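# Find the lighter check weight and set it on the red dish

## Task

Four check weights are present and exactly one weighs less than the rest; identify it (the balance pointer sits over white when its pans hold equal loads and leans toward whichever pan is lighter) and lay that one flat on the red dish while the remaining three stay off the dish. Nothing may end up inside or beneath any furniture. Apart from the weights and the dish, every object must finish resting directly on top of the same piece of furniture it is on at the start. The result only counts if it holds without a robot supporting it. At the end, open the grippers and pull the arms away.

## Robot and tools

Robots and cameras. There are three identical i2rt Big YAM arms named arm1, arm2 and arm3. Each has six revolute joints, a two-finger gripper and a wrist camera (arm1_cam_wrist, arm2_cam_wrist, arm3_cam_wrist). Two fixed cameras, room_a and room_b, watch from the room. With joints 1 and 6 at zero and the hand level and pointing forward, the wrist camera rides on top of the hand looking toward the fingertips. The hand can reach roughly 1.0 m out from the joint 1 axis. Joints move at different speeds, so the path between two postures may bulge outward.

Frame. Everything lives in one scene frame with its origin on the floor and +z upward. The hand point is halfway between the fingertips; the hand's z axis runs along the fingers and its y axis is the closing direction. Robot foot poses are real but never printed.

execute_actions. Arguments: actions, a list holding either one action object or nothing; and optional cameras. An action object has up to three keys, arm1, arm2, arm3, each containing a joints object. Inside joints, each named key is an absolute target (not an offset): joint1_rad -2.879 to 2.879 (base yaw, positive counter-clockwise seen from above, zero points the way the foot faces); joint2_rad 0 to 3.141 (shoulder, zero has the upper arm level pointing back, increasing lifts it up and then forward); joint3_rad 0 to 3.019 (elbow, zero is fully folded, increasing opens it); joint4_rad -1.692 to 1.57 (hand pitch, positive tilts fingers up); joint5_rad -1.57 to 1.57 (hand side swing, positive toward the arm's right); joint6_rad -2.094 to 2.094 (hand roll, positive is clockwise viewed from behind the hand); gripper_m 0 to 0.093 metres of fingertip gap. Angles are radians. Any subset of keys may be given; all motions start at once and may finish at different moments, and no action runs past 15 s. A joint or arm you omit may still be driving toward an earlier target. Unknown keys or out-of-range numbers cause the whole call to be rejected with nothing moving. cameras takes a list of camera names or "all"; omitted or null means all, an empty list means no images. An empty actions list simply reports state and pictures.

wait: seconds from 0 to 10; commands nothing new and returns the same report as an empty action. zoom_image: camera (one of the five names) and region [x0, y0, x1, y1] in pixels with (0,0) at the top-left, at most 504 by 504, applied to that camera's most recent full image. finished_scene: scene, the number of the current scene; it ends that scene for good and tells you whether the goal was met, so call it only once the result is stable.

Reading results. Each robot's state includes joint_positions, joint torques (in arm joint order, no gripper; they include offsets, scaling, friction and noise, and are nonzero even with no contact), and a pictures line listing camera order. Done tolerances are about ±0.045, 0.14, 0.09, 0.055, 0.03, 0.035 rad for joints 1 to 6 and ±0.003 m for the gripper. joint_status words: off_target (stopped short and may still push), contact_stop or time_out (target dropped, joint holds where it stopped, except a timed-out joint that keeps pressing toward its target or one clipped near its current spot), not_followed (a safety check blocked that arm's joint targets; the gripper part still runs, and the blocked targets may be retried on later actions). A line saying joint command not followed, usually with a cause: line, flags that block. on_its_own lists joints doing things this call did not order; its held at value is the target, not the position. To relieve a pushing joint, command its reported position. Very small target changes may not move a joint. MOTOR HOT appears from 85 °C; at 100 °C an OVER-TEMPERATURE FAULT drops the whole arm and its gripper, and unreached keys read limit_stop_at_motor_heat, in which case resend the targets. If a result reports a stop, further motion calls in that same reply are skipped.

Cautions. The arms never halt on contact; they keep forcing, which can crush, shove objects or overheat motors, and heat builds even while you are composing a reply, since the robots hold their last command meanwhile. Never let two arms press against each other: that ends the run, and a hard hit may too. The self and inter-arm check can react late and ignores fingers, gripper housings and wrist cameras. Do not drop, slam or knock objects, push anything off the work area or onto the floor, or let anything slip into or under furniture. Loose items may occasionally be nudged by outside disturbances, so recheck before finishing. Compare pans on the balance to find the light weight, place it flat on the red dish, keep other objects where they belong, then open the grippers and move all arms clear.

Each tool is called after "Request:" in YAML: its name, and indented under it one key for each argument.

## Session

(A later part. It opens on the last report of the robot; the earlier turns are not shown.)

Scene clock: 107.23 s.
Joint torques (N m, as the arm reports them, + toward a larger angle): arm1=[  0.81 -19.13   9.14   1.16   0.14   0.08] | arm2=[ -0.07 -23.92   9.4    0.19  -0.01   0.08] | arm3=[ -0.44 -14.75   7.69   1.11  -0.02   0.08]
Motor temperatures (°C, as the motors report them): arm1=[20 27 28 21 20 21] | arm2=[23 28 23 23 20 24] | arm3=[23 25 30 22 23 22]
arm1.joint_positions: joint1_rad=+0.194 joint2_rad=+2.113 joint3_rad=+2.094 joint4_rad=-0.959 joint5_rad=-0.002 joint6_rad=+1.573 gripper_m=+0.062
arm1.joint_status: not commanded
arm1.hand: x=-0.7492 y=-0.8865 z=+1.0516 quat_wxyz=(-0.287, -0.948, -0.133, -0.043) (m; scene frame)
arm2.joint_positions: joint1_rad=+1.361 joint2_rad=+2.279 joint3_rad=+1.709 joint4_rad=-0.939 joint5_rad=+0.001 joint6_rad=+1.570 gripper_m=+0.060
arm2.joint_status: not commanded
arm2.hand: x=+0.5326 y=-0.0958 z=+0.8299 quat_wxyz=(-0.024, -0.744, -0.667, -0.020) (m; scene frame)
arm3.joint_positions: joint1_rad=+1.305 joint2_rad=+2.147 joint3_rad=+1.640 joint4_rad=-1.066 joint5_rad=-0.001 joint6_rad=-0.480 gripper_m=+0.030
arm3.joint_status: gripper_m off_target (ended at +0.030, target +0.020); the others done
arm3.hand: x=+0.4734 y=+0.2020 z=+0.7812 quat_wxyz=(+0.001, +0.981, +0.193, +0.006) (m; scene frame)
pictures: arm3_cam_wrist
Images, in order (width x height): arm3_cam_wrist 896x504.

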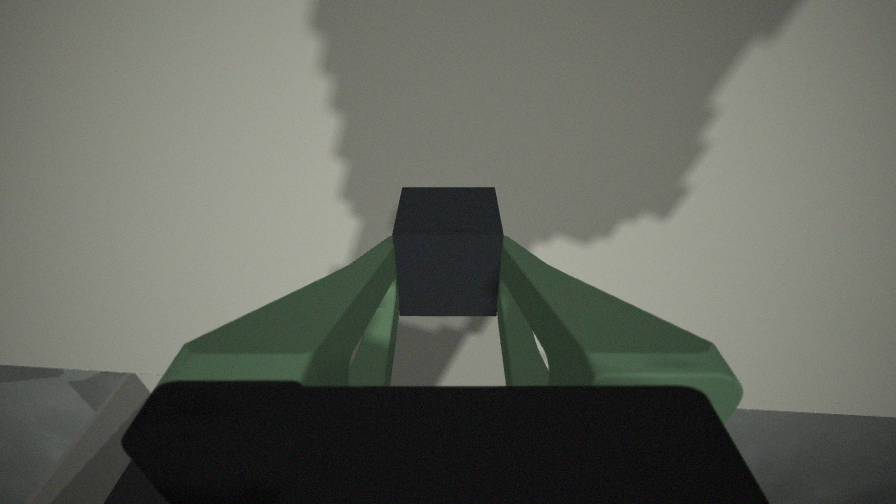

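Request:
execute_actions:
  actions: []

Scene clock: 107.97 s.
Joint torques (N m, as the arm reports them, + toward a larger angle): arm1=[  0.8  -19.12   9.14   1.15   0.14   0.08] | arm2=[ -0.1  -23.81   9.42   0.18   0.     0.08] | arm3=[ -0.33 -14.69   7.69   1.07  -0.02   0.08]
Motor temperatures (°C, as the motors report them): arm1=[20 27 28 21 20 21] | arm2=[23 28 23 23 20 24] | arm3=[23 25 30 22 23 22]
arm1.joint_positions: joint1_rad=+0.194 joint2_rad=+2.113 joint3_rad=+2.094 joint4_rad=-0.959 joint5_rad=-0.002 joint6_rad=+1.573 gripper_m=+0.062
arm1.joint_status: not commanded
arm1.hand: x=-0.7492 y=-0.8865 z=+1.0516 quat_wxyz=(-0.287, -0.948, -0.133, -0.043) (m; scene frame)
arm2.joint_positions: joint1_rad=+1.361 joint2_rad=+2.279 joint3_rad=+1.709 joint4_rad=-0.939 joint5_rad=+0.001 joint6_rad=+1.570 gripper_m=+0.060
arm2.joint_status: not commanded
arm2.hand: x=+0.5326 y=-0.0958 z=+0.8299 quat_wxyz=(-0.024, -0.744, -0.667, -0.020) (m; scene frame)
arm3.joint_positions: joint1_rad=+1.305 joint2_rad=+2.147 joint3_rad=+1.640 joint4_rad=-1.066 joint5_rad=-0.001 joint6_rad=-0.480 gripper_m=+0.030
arm3.joint_status: gripper_m off_target (ended at +0.030, target +0.020); the others done
arm3.hand: x=+0.4734 y=+0.2020 z=+0.7812 quat_wxyz=(+0.001, +0.981, +0.193, +0.006) (m; scene frame)
pictures: arm1_cam_wrist, arm2_cam_wrist, arm3_cam_wrist, room_a, room_b
Images, in order (width x height): arm1_cam_wrist 896x504, arm2_cam_wrist 896x504, arm3_cam_wrist 896x504, room_a 896x504, room_b 896x504.

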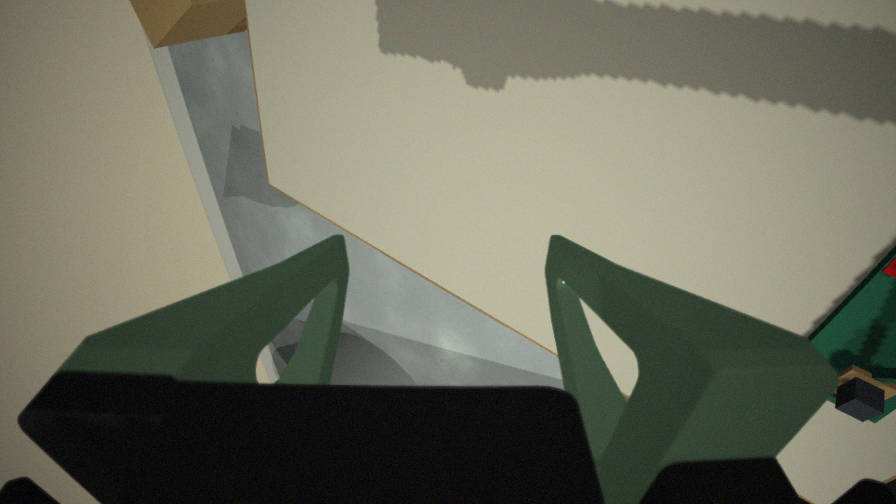

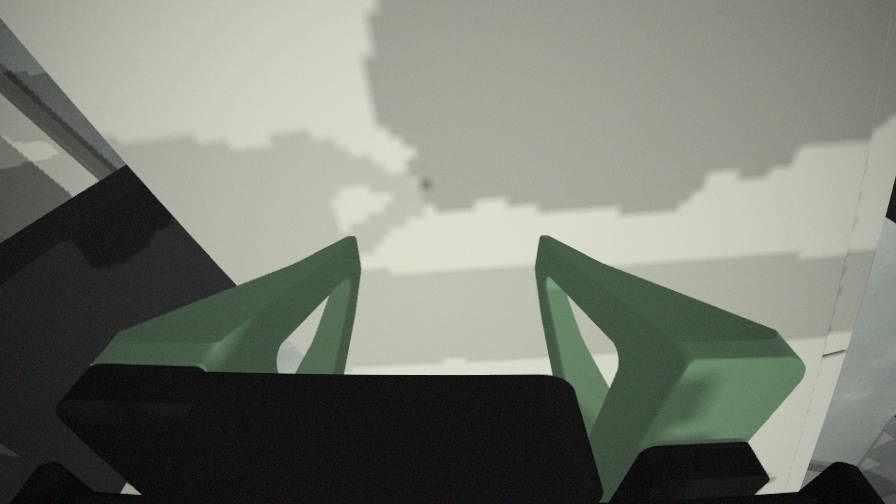

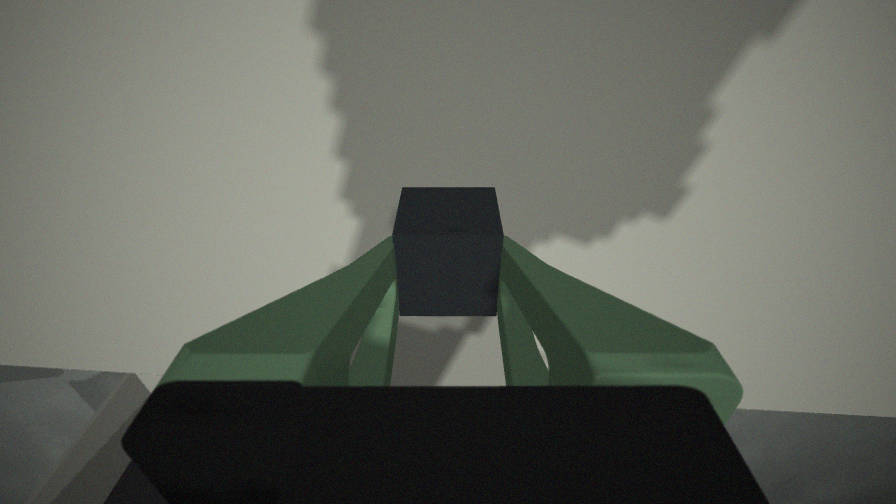

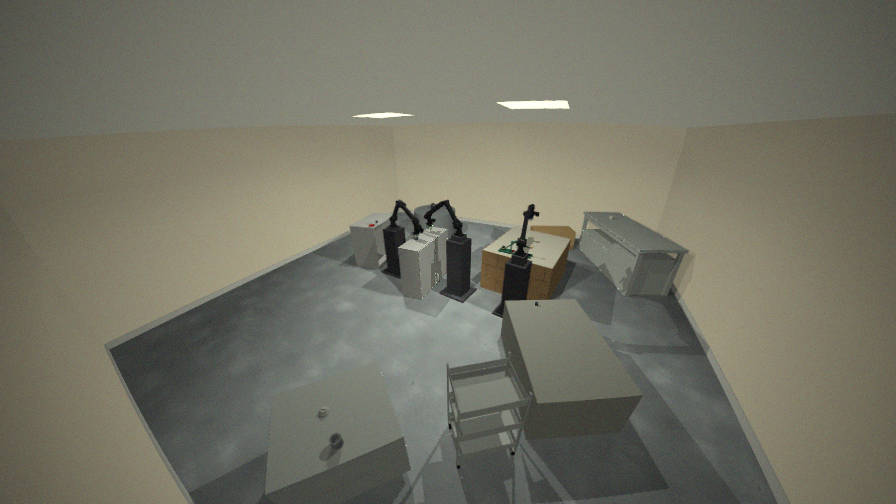

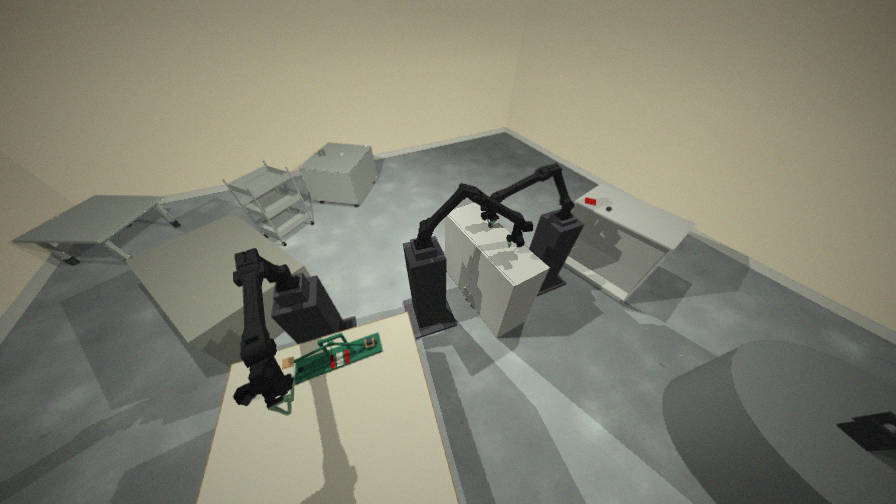

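Request:
execute_actions:
  actions:
    - {"arm3": {"joints": {"joint2_rad": 2.04, "gripper_m": 0.02}}}
  cameras: ["arm3_cam_wrist"]

Scene clock: 110.30 s.
Joint torques (N m, as the arm reports them, + toward a larger angle): arm1=[  0.78 -19.11   9.14   1.16   0.14   0.08] | arm2=[ -0.05 -23.93   9.36   0.22  -0.01   0.08] | arm3=[ -0.41 -17.45   8.36   1.28  -0.02   0.09]
Motor temperatures (°C, as the motors report them): arm1=[20 27 28 21 20 21] | arm2=[23 28 23 23 20 24] | arm3=[23 25 30 22 23 22]
arm1.joint_positions: joint1_rad=+0.194 joint2_rad=+2.113 joint3_rad=+2.094 joint4_rad=-0.959 joint5_rad=-0.002 joint6_rad=+1.573 gripper_m=+0.062
arm1.joint_status: not commanded
arm1.hand: x=-0.7492 y=-0.8865 z=+1.0516 quat_wxyz=(-0.287, -0.948, -0.133, -0.043) (m; scene frame)
arm2.joint_positions: joint1_rad=+1.361 joint2_rad=+2.279 joint3_rad=+1.709 joint4_rad=-0.939 joint5_rad=+0.001 joint6_rad=+1.570 gripper_m=+0.060
arm2.joint_status: not commanded
arm2.hand: x=+0.5326 y=-0.0958 z=+0.8299 quat_wxyz=(-0.024, -0.744, -0.667, -0.020) (m; scene frame)
arm3.joint_positions: joint1_rad=+1.305 joint2_rad=+2.042 joint3_rad=+1.638 joint4_rad=-1.066 joint5_rad=-0.001 joint6_rad=-0.480 gripper_m=+0.030
arm3.joint_status: gripper_m off_target (ended at +0.030, target +0.020); the others done
arm3.hand: x=+0.4610 y=+0.2030 z=+0.8436 quat_wxyz=(-0.013, +0.980, +0.193, -0.043) (m; scene frame)
pictures: arm3_cam_wrist
Images, in order (width x height): arm3_cam_wrist 896x504.

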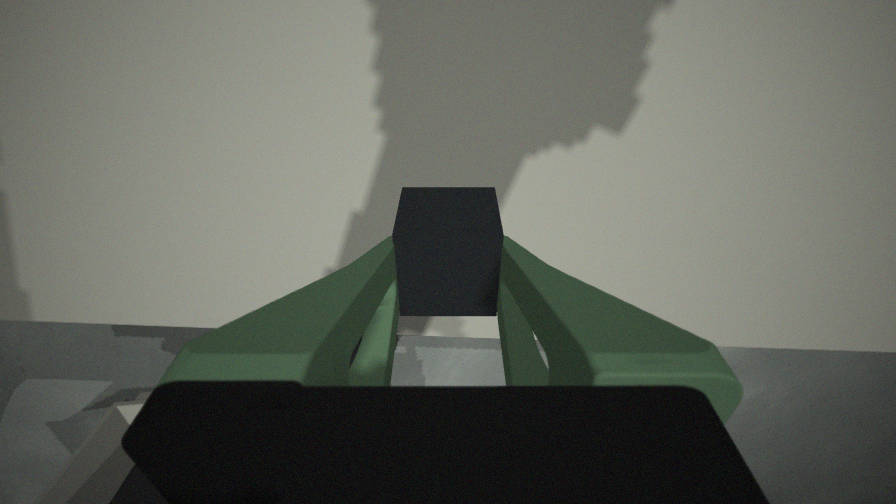

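Request:
execute_actions:
  actions:
    - {"arm3": {"joints": {"joint1_rad": -1.34, "joint2_rad": 1.61, "joint3_rad": 0.932, "joint4_rad": -0.82}}, "arm2": {"joints": {"joint2_rad": 2.0}}}
  cameras: ["arm3_cam_wrist", "room_b"]

Scene clock: 114.47 s.
Joint torques (N m, as the arm reports them, + toward a larger angle): arm1=[  0.75 -19.14   9.14   1.17   0.14   0.08] | arm2=[ -0.13 -22.89  11.67   0.69  -0.01   0.05] | arm3=[ 0.75 -8.78  6.96  0.95 -0.12  0.07]
Motor temperatures (°C, as the motors report them): arm1=[20 27 28 21 20 21] | arm2=[23 28 24 23 20 24] | arm3=[23 25 29 22 23 22]
arm1.joint_positions: joint1_rad=+0.194 joint2_rad=+2.113 joint3_rad=+2.094 joint4_rad=-0.959 joint5_rad=-0.002 joint6_rad=+1.573 gripper_m=+0.062
arm1.joint_status: not commanded
arm1.hand: x=-0.7492 y=-0.8865 z=+1.0516 quat_wxyz=(-0.287, -0.948, -0.133, -0.043) (m; scene frame)
arm2.joint_positions: joint1_rad=+1.361 joint2_rad=+2.010 joint3_rad=+1.704 joint4_rad=-0.940 joint5_rad=+0.001 joint6_rad=+1.570 gripper_m=+0.060
arm2.joint_status: all done
arm2.hand: x=+0.5627 y=-0.0991 z=+1.0035 quat_wxyz=(-0.121, -0.735, -0.659, -0.107) (m; scene frame)
arm3.joint_positions: joint1_rad=-1.344 joint2_rad=+1.600 joint3_rad=+0.928 joint4_rad=-0.827 joint5_rad=+0.000 joint6_rad=-0.479 gripper_m=+0.030
arm3.joint_status: all done
arm3.hand: x=+1.4731 y=+0.3069 z=+0.8361 quat_wxyz=(-0.041, +0.425, -0.904, +0.003) (m; scene frame)
pictures: arm3_cam_wrist, room_b
Images, in order (width x height): arm3_cam_wrist 896x504, room_b 896x504.

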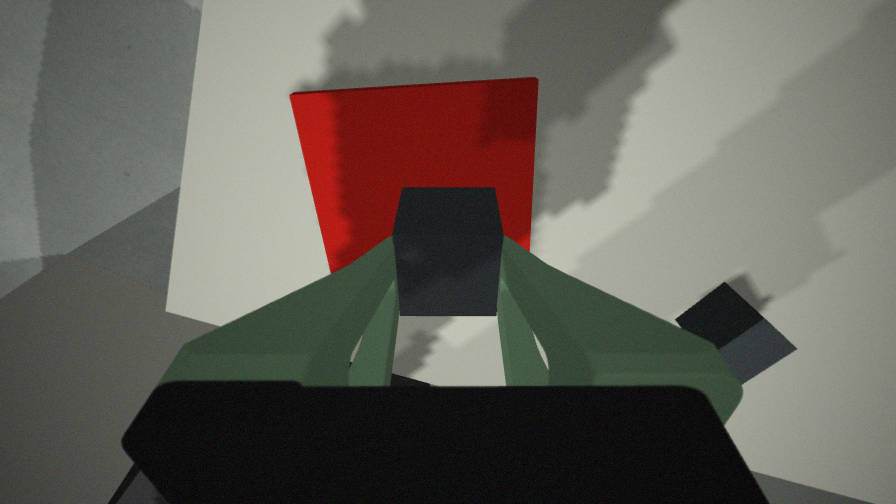

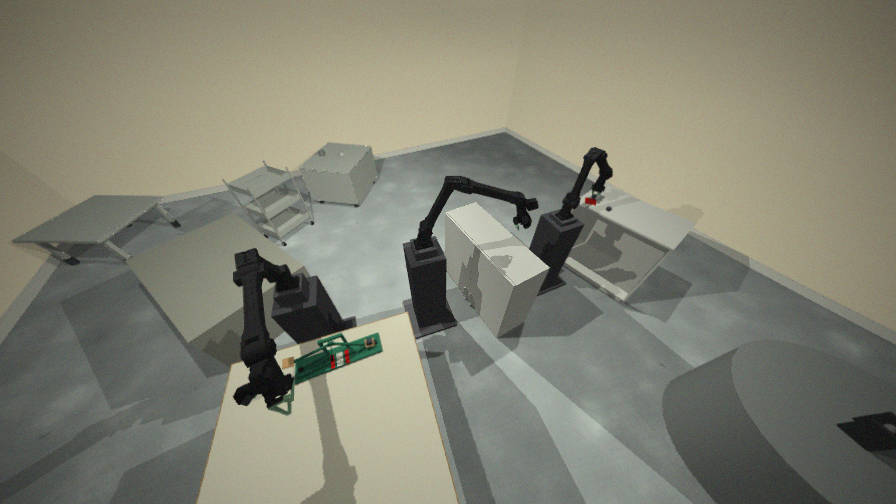

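Request:
execute_actions:
  actions:
    - {"arm3": {"joints": {"joint2_rad": 1.70}}}
  cameras: ["arm3_cam_wrist"]

Scene clock: 115.57 s.
Joint torques (N m, as the arm reports them, + toward a larger angle): arm1=[  0.81 -19.15   9.14   1.17   0.14   0.08] | arm2=[ -0.07 -22.41  11.63   0.68  -0.01   0.05] | arm3=[ 0.9  -8.4   6.5   0.76 -0.11  0.08]
Motor temperatures (°C, as the motors report them): arm1=[20 27 28 21 20 21] | arm2=[23 28 24 23 20 24] | arm3=[23 25 29 22 23 22]
arm1.joint_positions: joint1_rad=+0.194 joint2_rad=+2.113 joint3_rad=+2.094 joint4_rad=-0.959 joint5_rad=-0.002 joint6_rad=+1.573 gripper_m=+0.062
arm1.joint_status: not commanded
arm1.hand: x=-0.7492 y=-0.8865 z=+1.0516 quat_wxyz=(-0.287, -0.948, -0.133, -0.043) (m; scene frame)
arm2.joint_positions: joint1_rad=+1.361 joint2_rad=+2.010 joint3_rad=+1.704 joint4_rad=-0.940 joint5_rad=+0.001 joint6_rad=+1.570 gripper_m=+0.060
arm2.joint_status: not commanded
arm2.hand: x=+0.5627 y=-0.0991 z=+1.0035 quat_wxyz=(-0.121, -0.735, -0.659, -0.107) (m; scene frame)
arm3.joint_positions: joint1_rad=-1.344 joint2_rad=+1.680 joint3_rad=+0.928 joint4_rad=-0.827 joint5_rad=+0.000 joint6_rad=-0.479 gripper_m=+0.030
arm3.joint_status: all done
arm3.hand: x=+1.4645 y=+0.3032 z=+0.8047 quat_wxyz=(-0.001, +0.425, -0.905, +0.002) (m; scene frame)
pictures: arm3_cam_wrist
Images, in order (width x height): arm3_cam_wrist 896x504.

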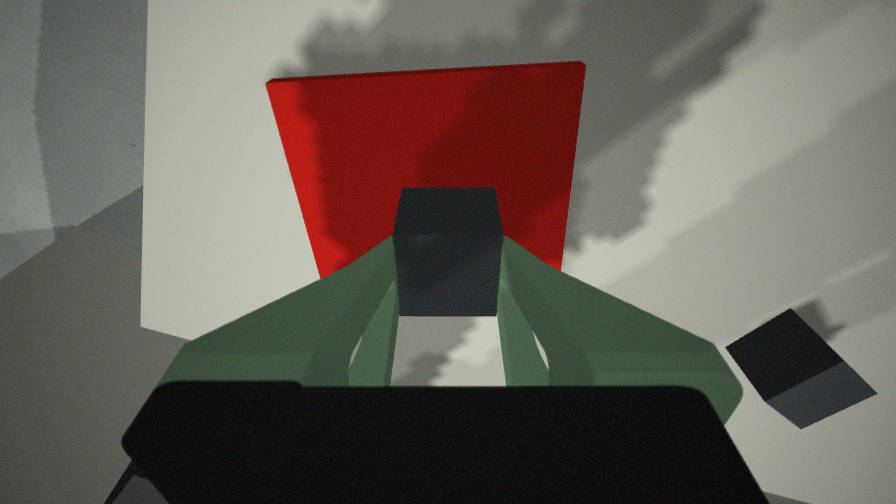

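Request:
execute_actions:
  actions:
    - {"arm3": {"joints": {"gripper_m": 0.055}}}
  cameras: ["arm3_cam_wrist"]

Request:
execute_actions:
  actions:
    - {"arm3": {"joints": {"joint2_rad": 1.35}}}

Scene clock: 116.63 s.
Joint torques (N m, as the arm reports them, + toward a larger angle): arm1=[  0.81 -19.15   9.14   1.16   0.14   0.08] | arm2=[ -0.05 -22.62  11.55   0.71   0.     0.05] | arm3=[ 0.77 -8.29  6.45  0.73 -0.1   0.07]
Motor temperatures (°C, as the motors report them): arm1=[20 27 28 21 20 21] | arm2=[23 28 24 23 20 24] | arm3=[23 25 29 22 23 22]
arm1.joint_positions: joint1_rad=+0.194 joint2_rad=+2.113 joint3_rad=+2.094 joint4_rad=-0.959 joint5_rad=-0.002 joint6_rad=+1.573 gripper_m=+0.062
arm1.joint_status: not commanded
arm1.hand: x=-0.7492 y=-0.8865 z=+1.0516 quat_wxyz=(-0.287, -0.948, -0.133, -0.043) (m; scene frame)
arm2.joint_positions: joint1_rad=+1.361 joint2_rad=+2.010 joint3_rad=+1.704 joint4_rad=-0.940 joint5_rad=+0.001 joint6_rad=+1.570 gripper_m=+0.060
arm2.joint_status: not commanded
arm2.hand: x=+0.5627 y=-0.0991 z=+1.0035 quat_wxyz=(-0.121, -0.735, -0.659, -0.107) (m; scene frame)
arm3.joint_positions: joint1_rad=-1.344 joint2_rad=+1.680 joint3_rad=+0.928 joint4_rad=-0.827 joint5_rad=+0.000 joint6_rad=-0.479 gripper_m=+0.055
arm3.joint_status: all done
arm3.hand: x=+1.4643 y=+0.3031 z=+0.8046 quat_wxyz=(-0.001, +0.425, -0.905, +0.002) (m; scene frame)
pictures: arm3_cam_wrist
Images, in order (width x height): arm3_cam_wrist 896x504.

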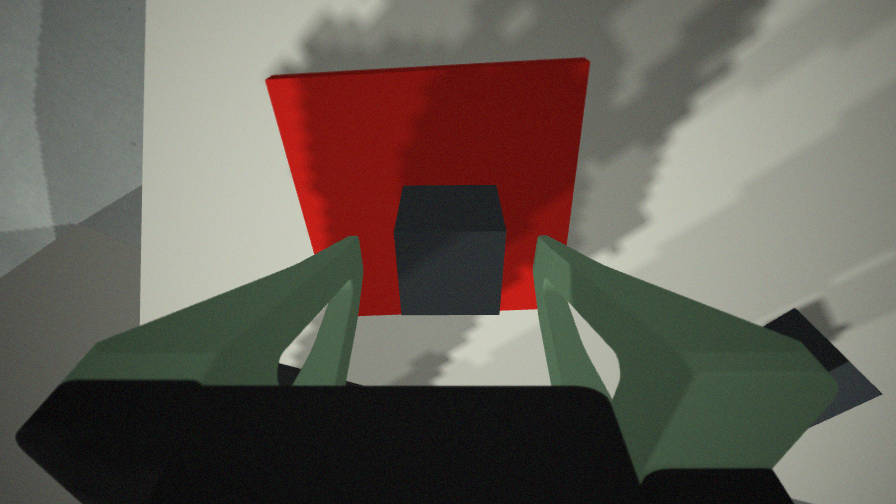

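Scene clock: 117.73 s.
Joint torques (N m, as the arm reports them, + toward a larger angle): arm1=[  0.82 -19.13   9.14   1.15   0.14   0.08] | arm2=[ -0.13 -22.67  11.55   0.7   -0.01   0.05] | arm3=[ 0.99 -4.96  8.77  1.42 -0.1   0.09]
Motor temperatures (°C, as the motors report them): arm1=[20 27 28 21 20 21] | arm2=[23 28 24 23 20 24] | arm3=[23 25 29 22 23 22]
arm1.joint_positions: joint1_rad=+0.194 joint2_rad=+2.113 joint3_rad=+2.094 joint4_rad=-0.959 joint5_rad=-0.002 joint6_rad=+1.573 gripper_m=+0.062
arm1.joint_status: not commanded
arm1.hand: x=-0.7492 y=-0.8865 z=+1.0516 quat_wxyz=(-0.287, -0.948, -0.133, -0.043) (m; scene frame)
arm2.joint_positions: joint1_rad=+1.361 joint2_rad=+2.010 joint3_rad=+1.704 joint4_rad=-0.940 joint5_rad=+0.001 joint6_rad=+1.570 gripper_m=+0.060
arm2.joint_status: not commanded
arm2.hand: x=+0.5627 y=-0.0991 z=+1.0035 quat_wxyz=(-0.121, -0.735, -0.659, -0.107) (m; scene frame)
arm3.joint_positions: joint1_rad=-1.344 joint2_rad=+1.326 joint3_rad=+0.924 joint4_rad=-0.827 joint5_rad=+0.000 joint6_rad=-0.479 gripper_m=+0.055
arm3.joint_status: all done
arm3.hand: x=+1.4838 y=+0.3118 z=+0.9458 quat_wxyz=(-0.175, +0.419, -0.891, +0.009) (m; scene frame)
pictures: arm1_cam_wrist, arm2_cam_wrist, arm3_cam_wrist, room_a, room_b
Images, in order (width x height): arm1_cam_wrist 896x504, arm2_cam_wrist 896x504, arm3_cam_wrist 896x504, room_a 896x504, room_b 896x504.

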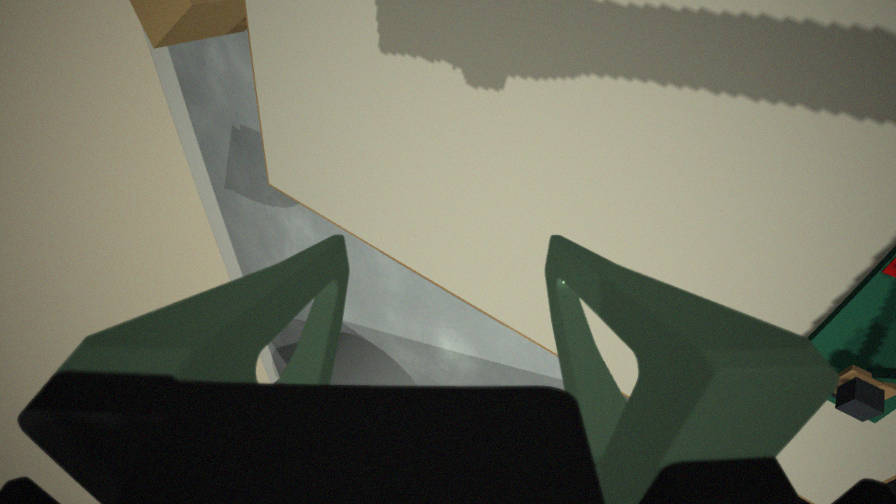

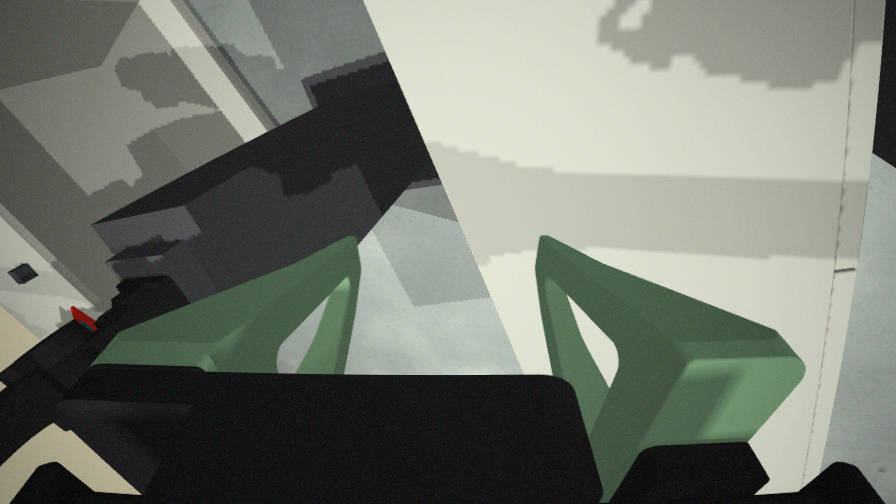

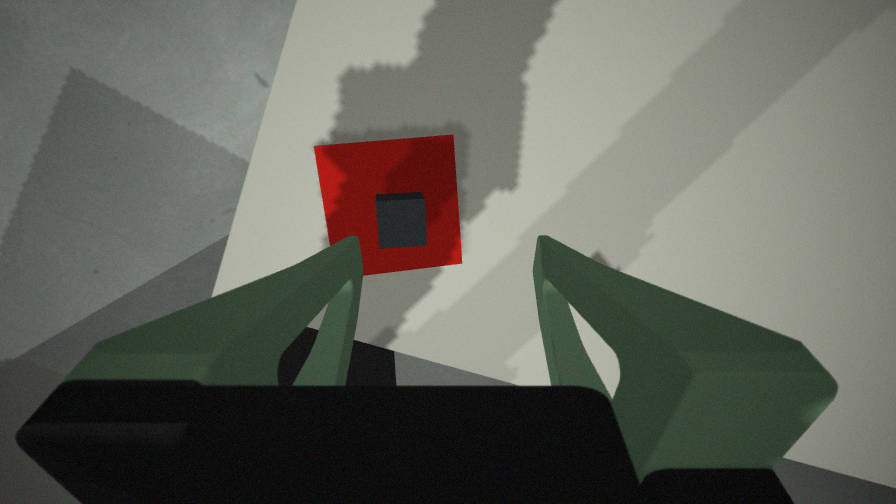

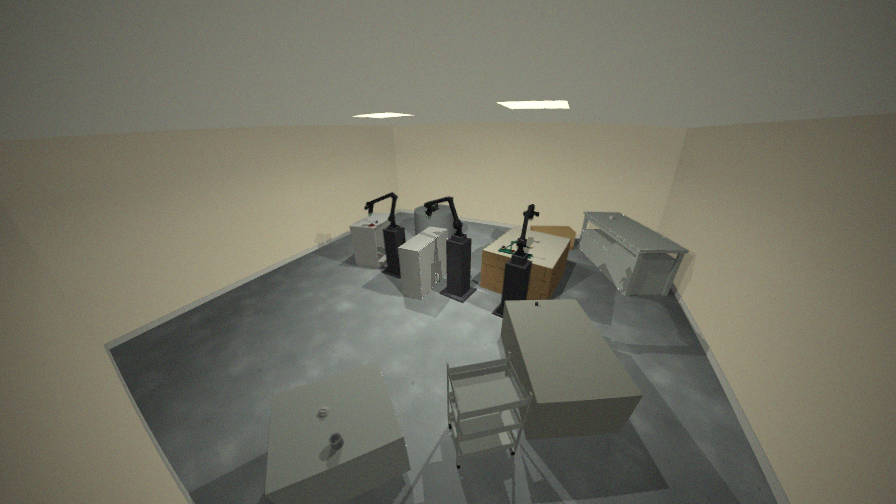

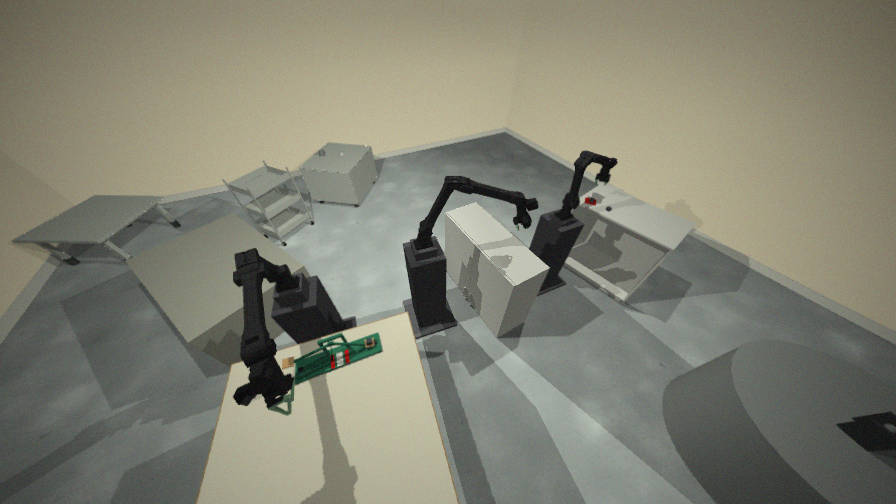

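The light weight sits flat on the dish, the other three are off it, and all arms are clear.

Request:
finished_scene:
  scene: 2

The scene is finished: the task was done.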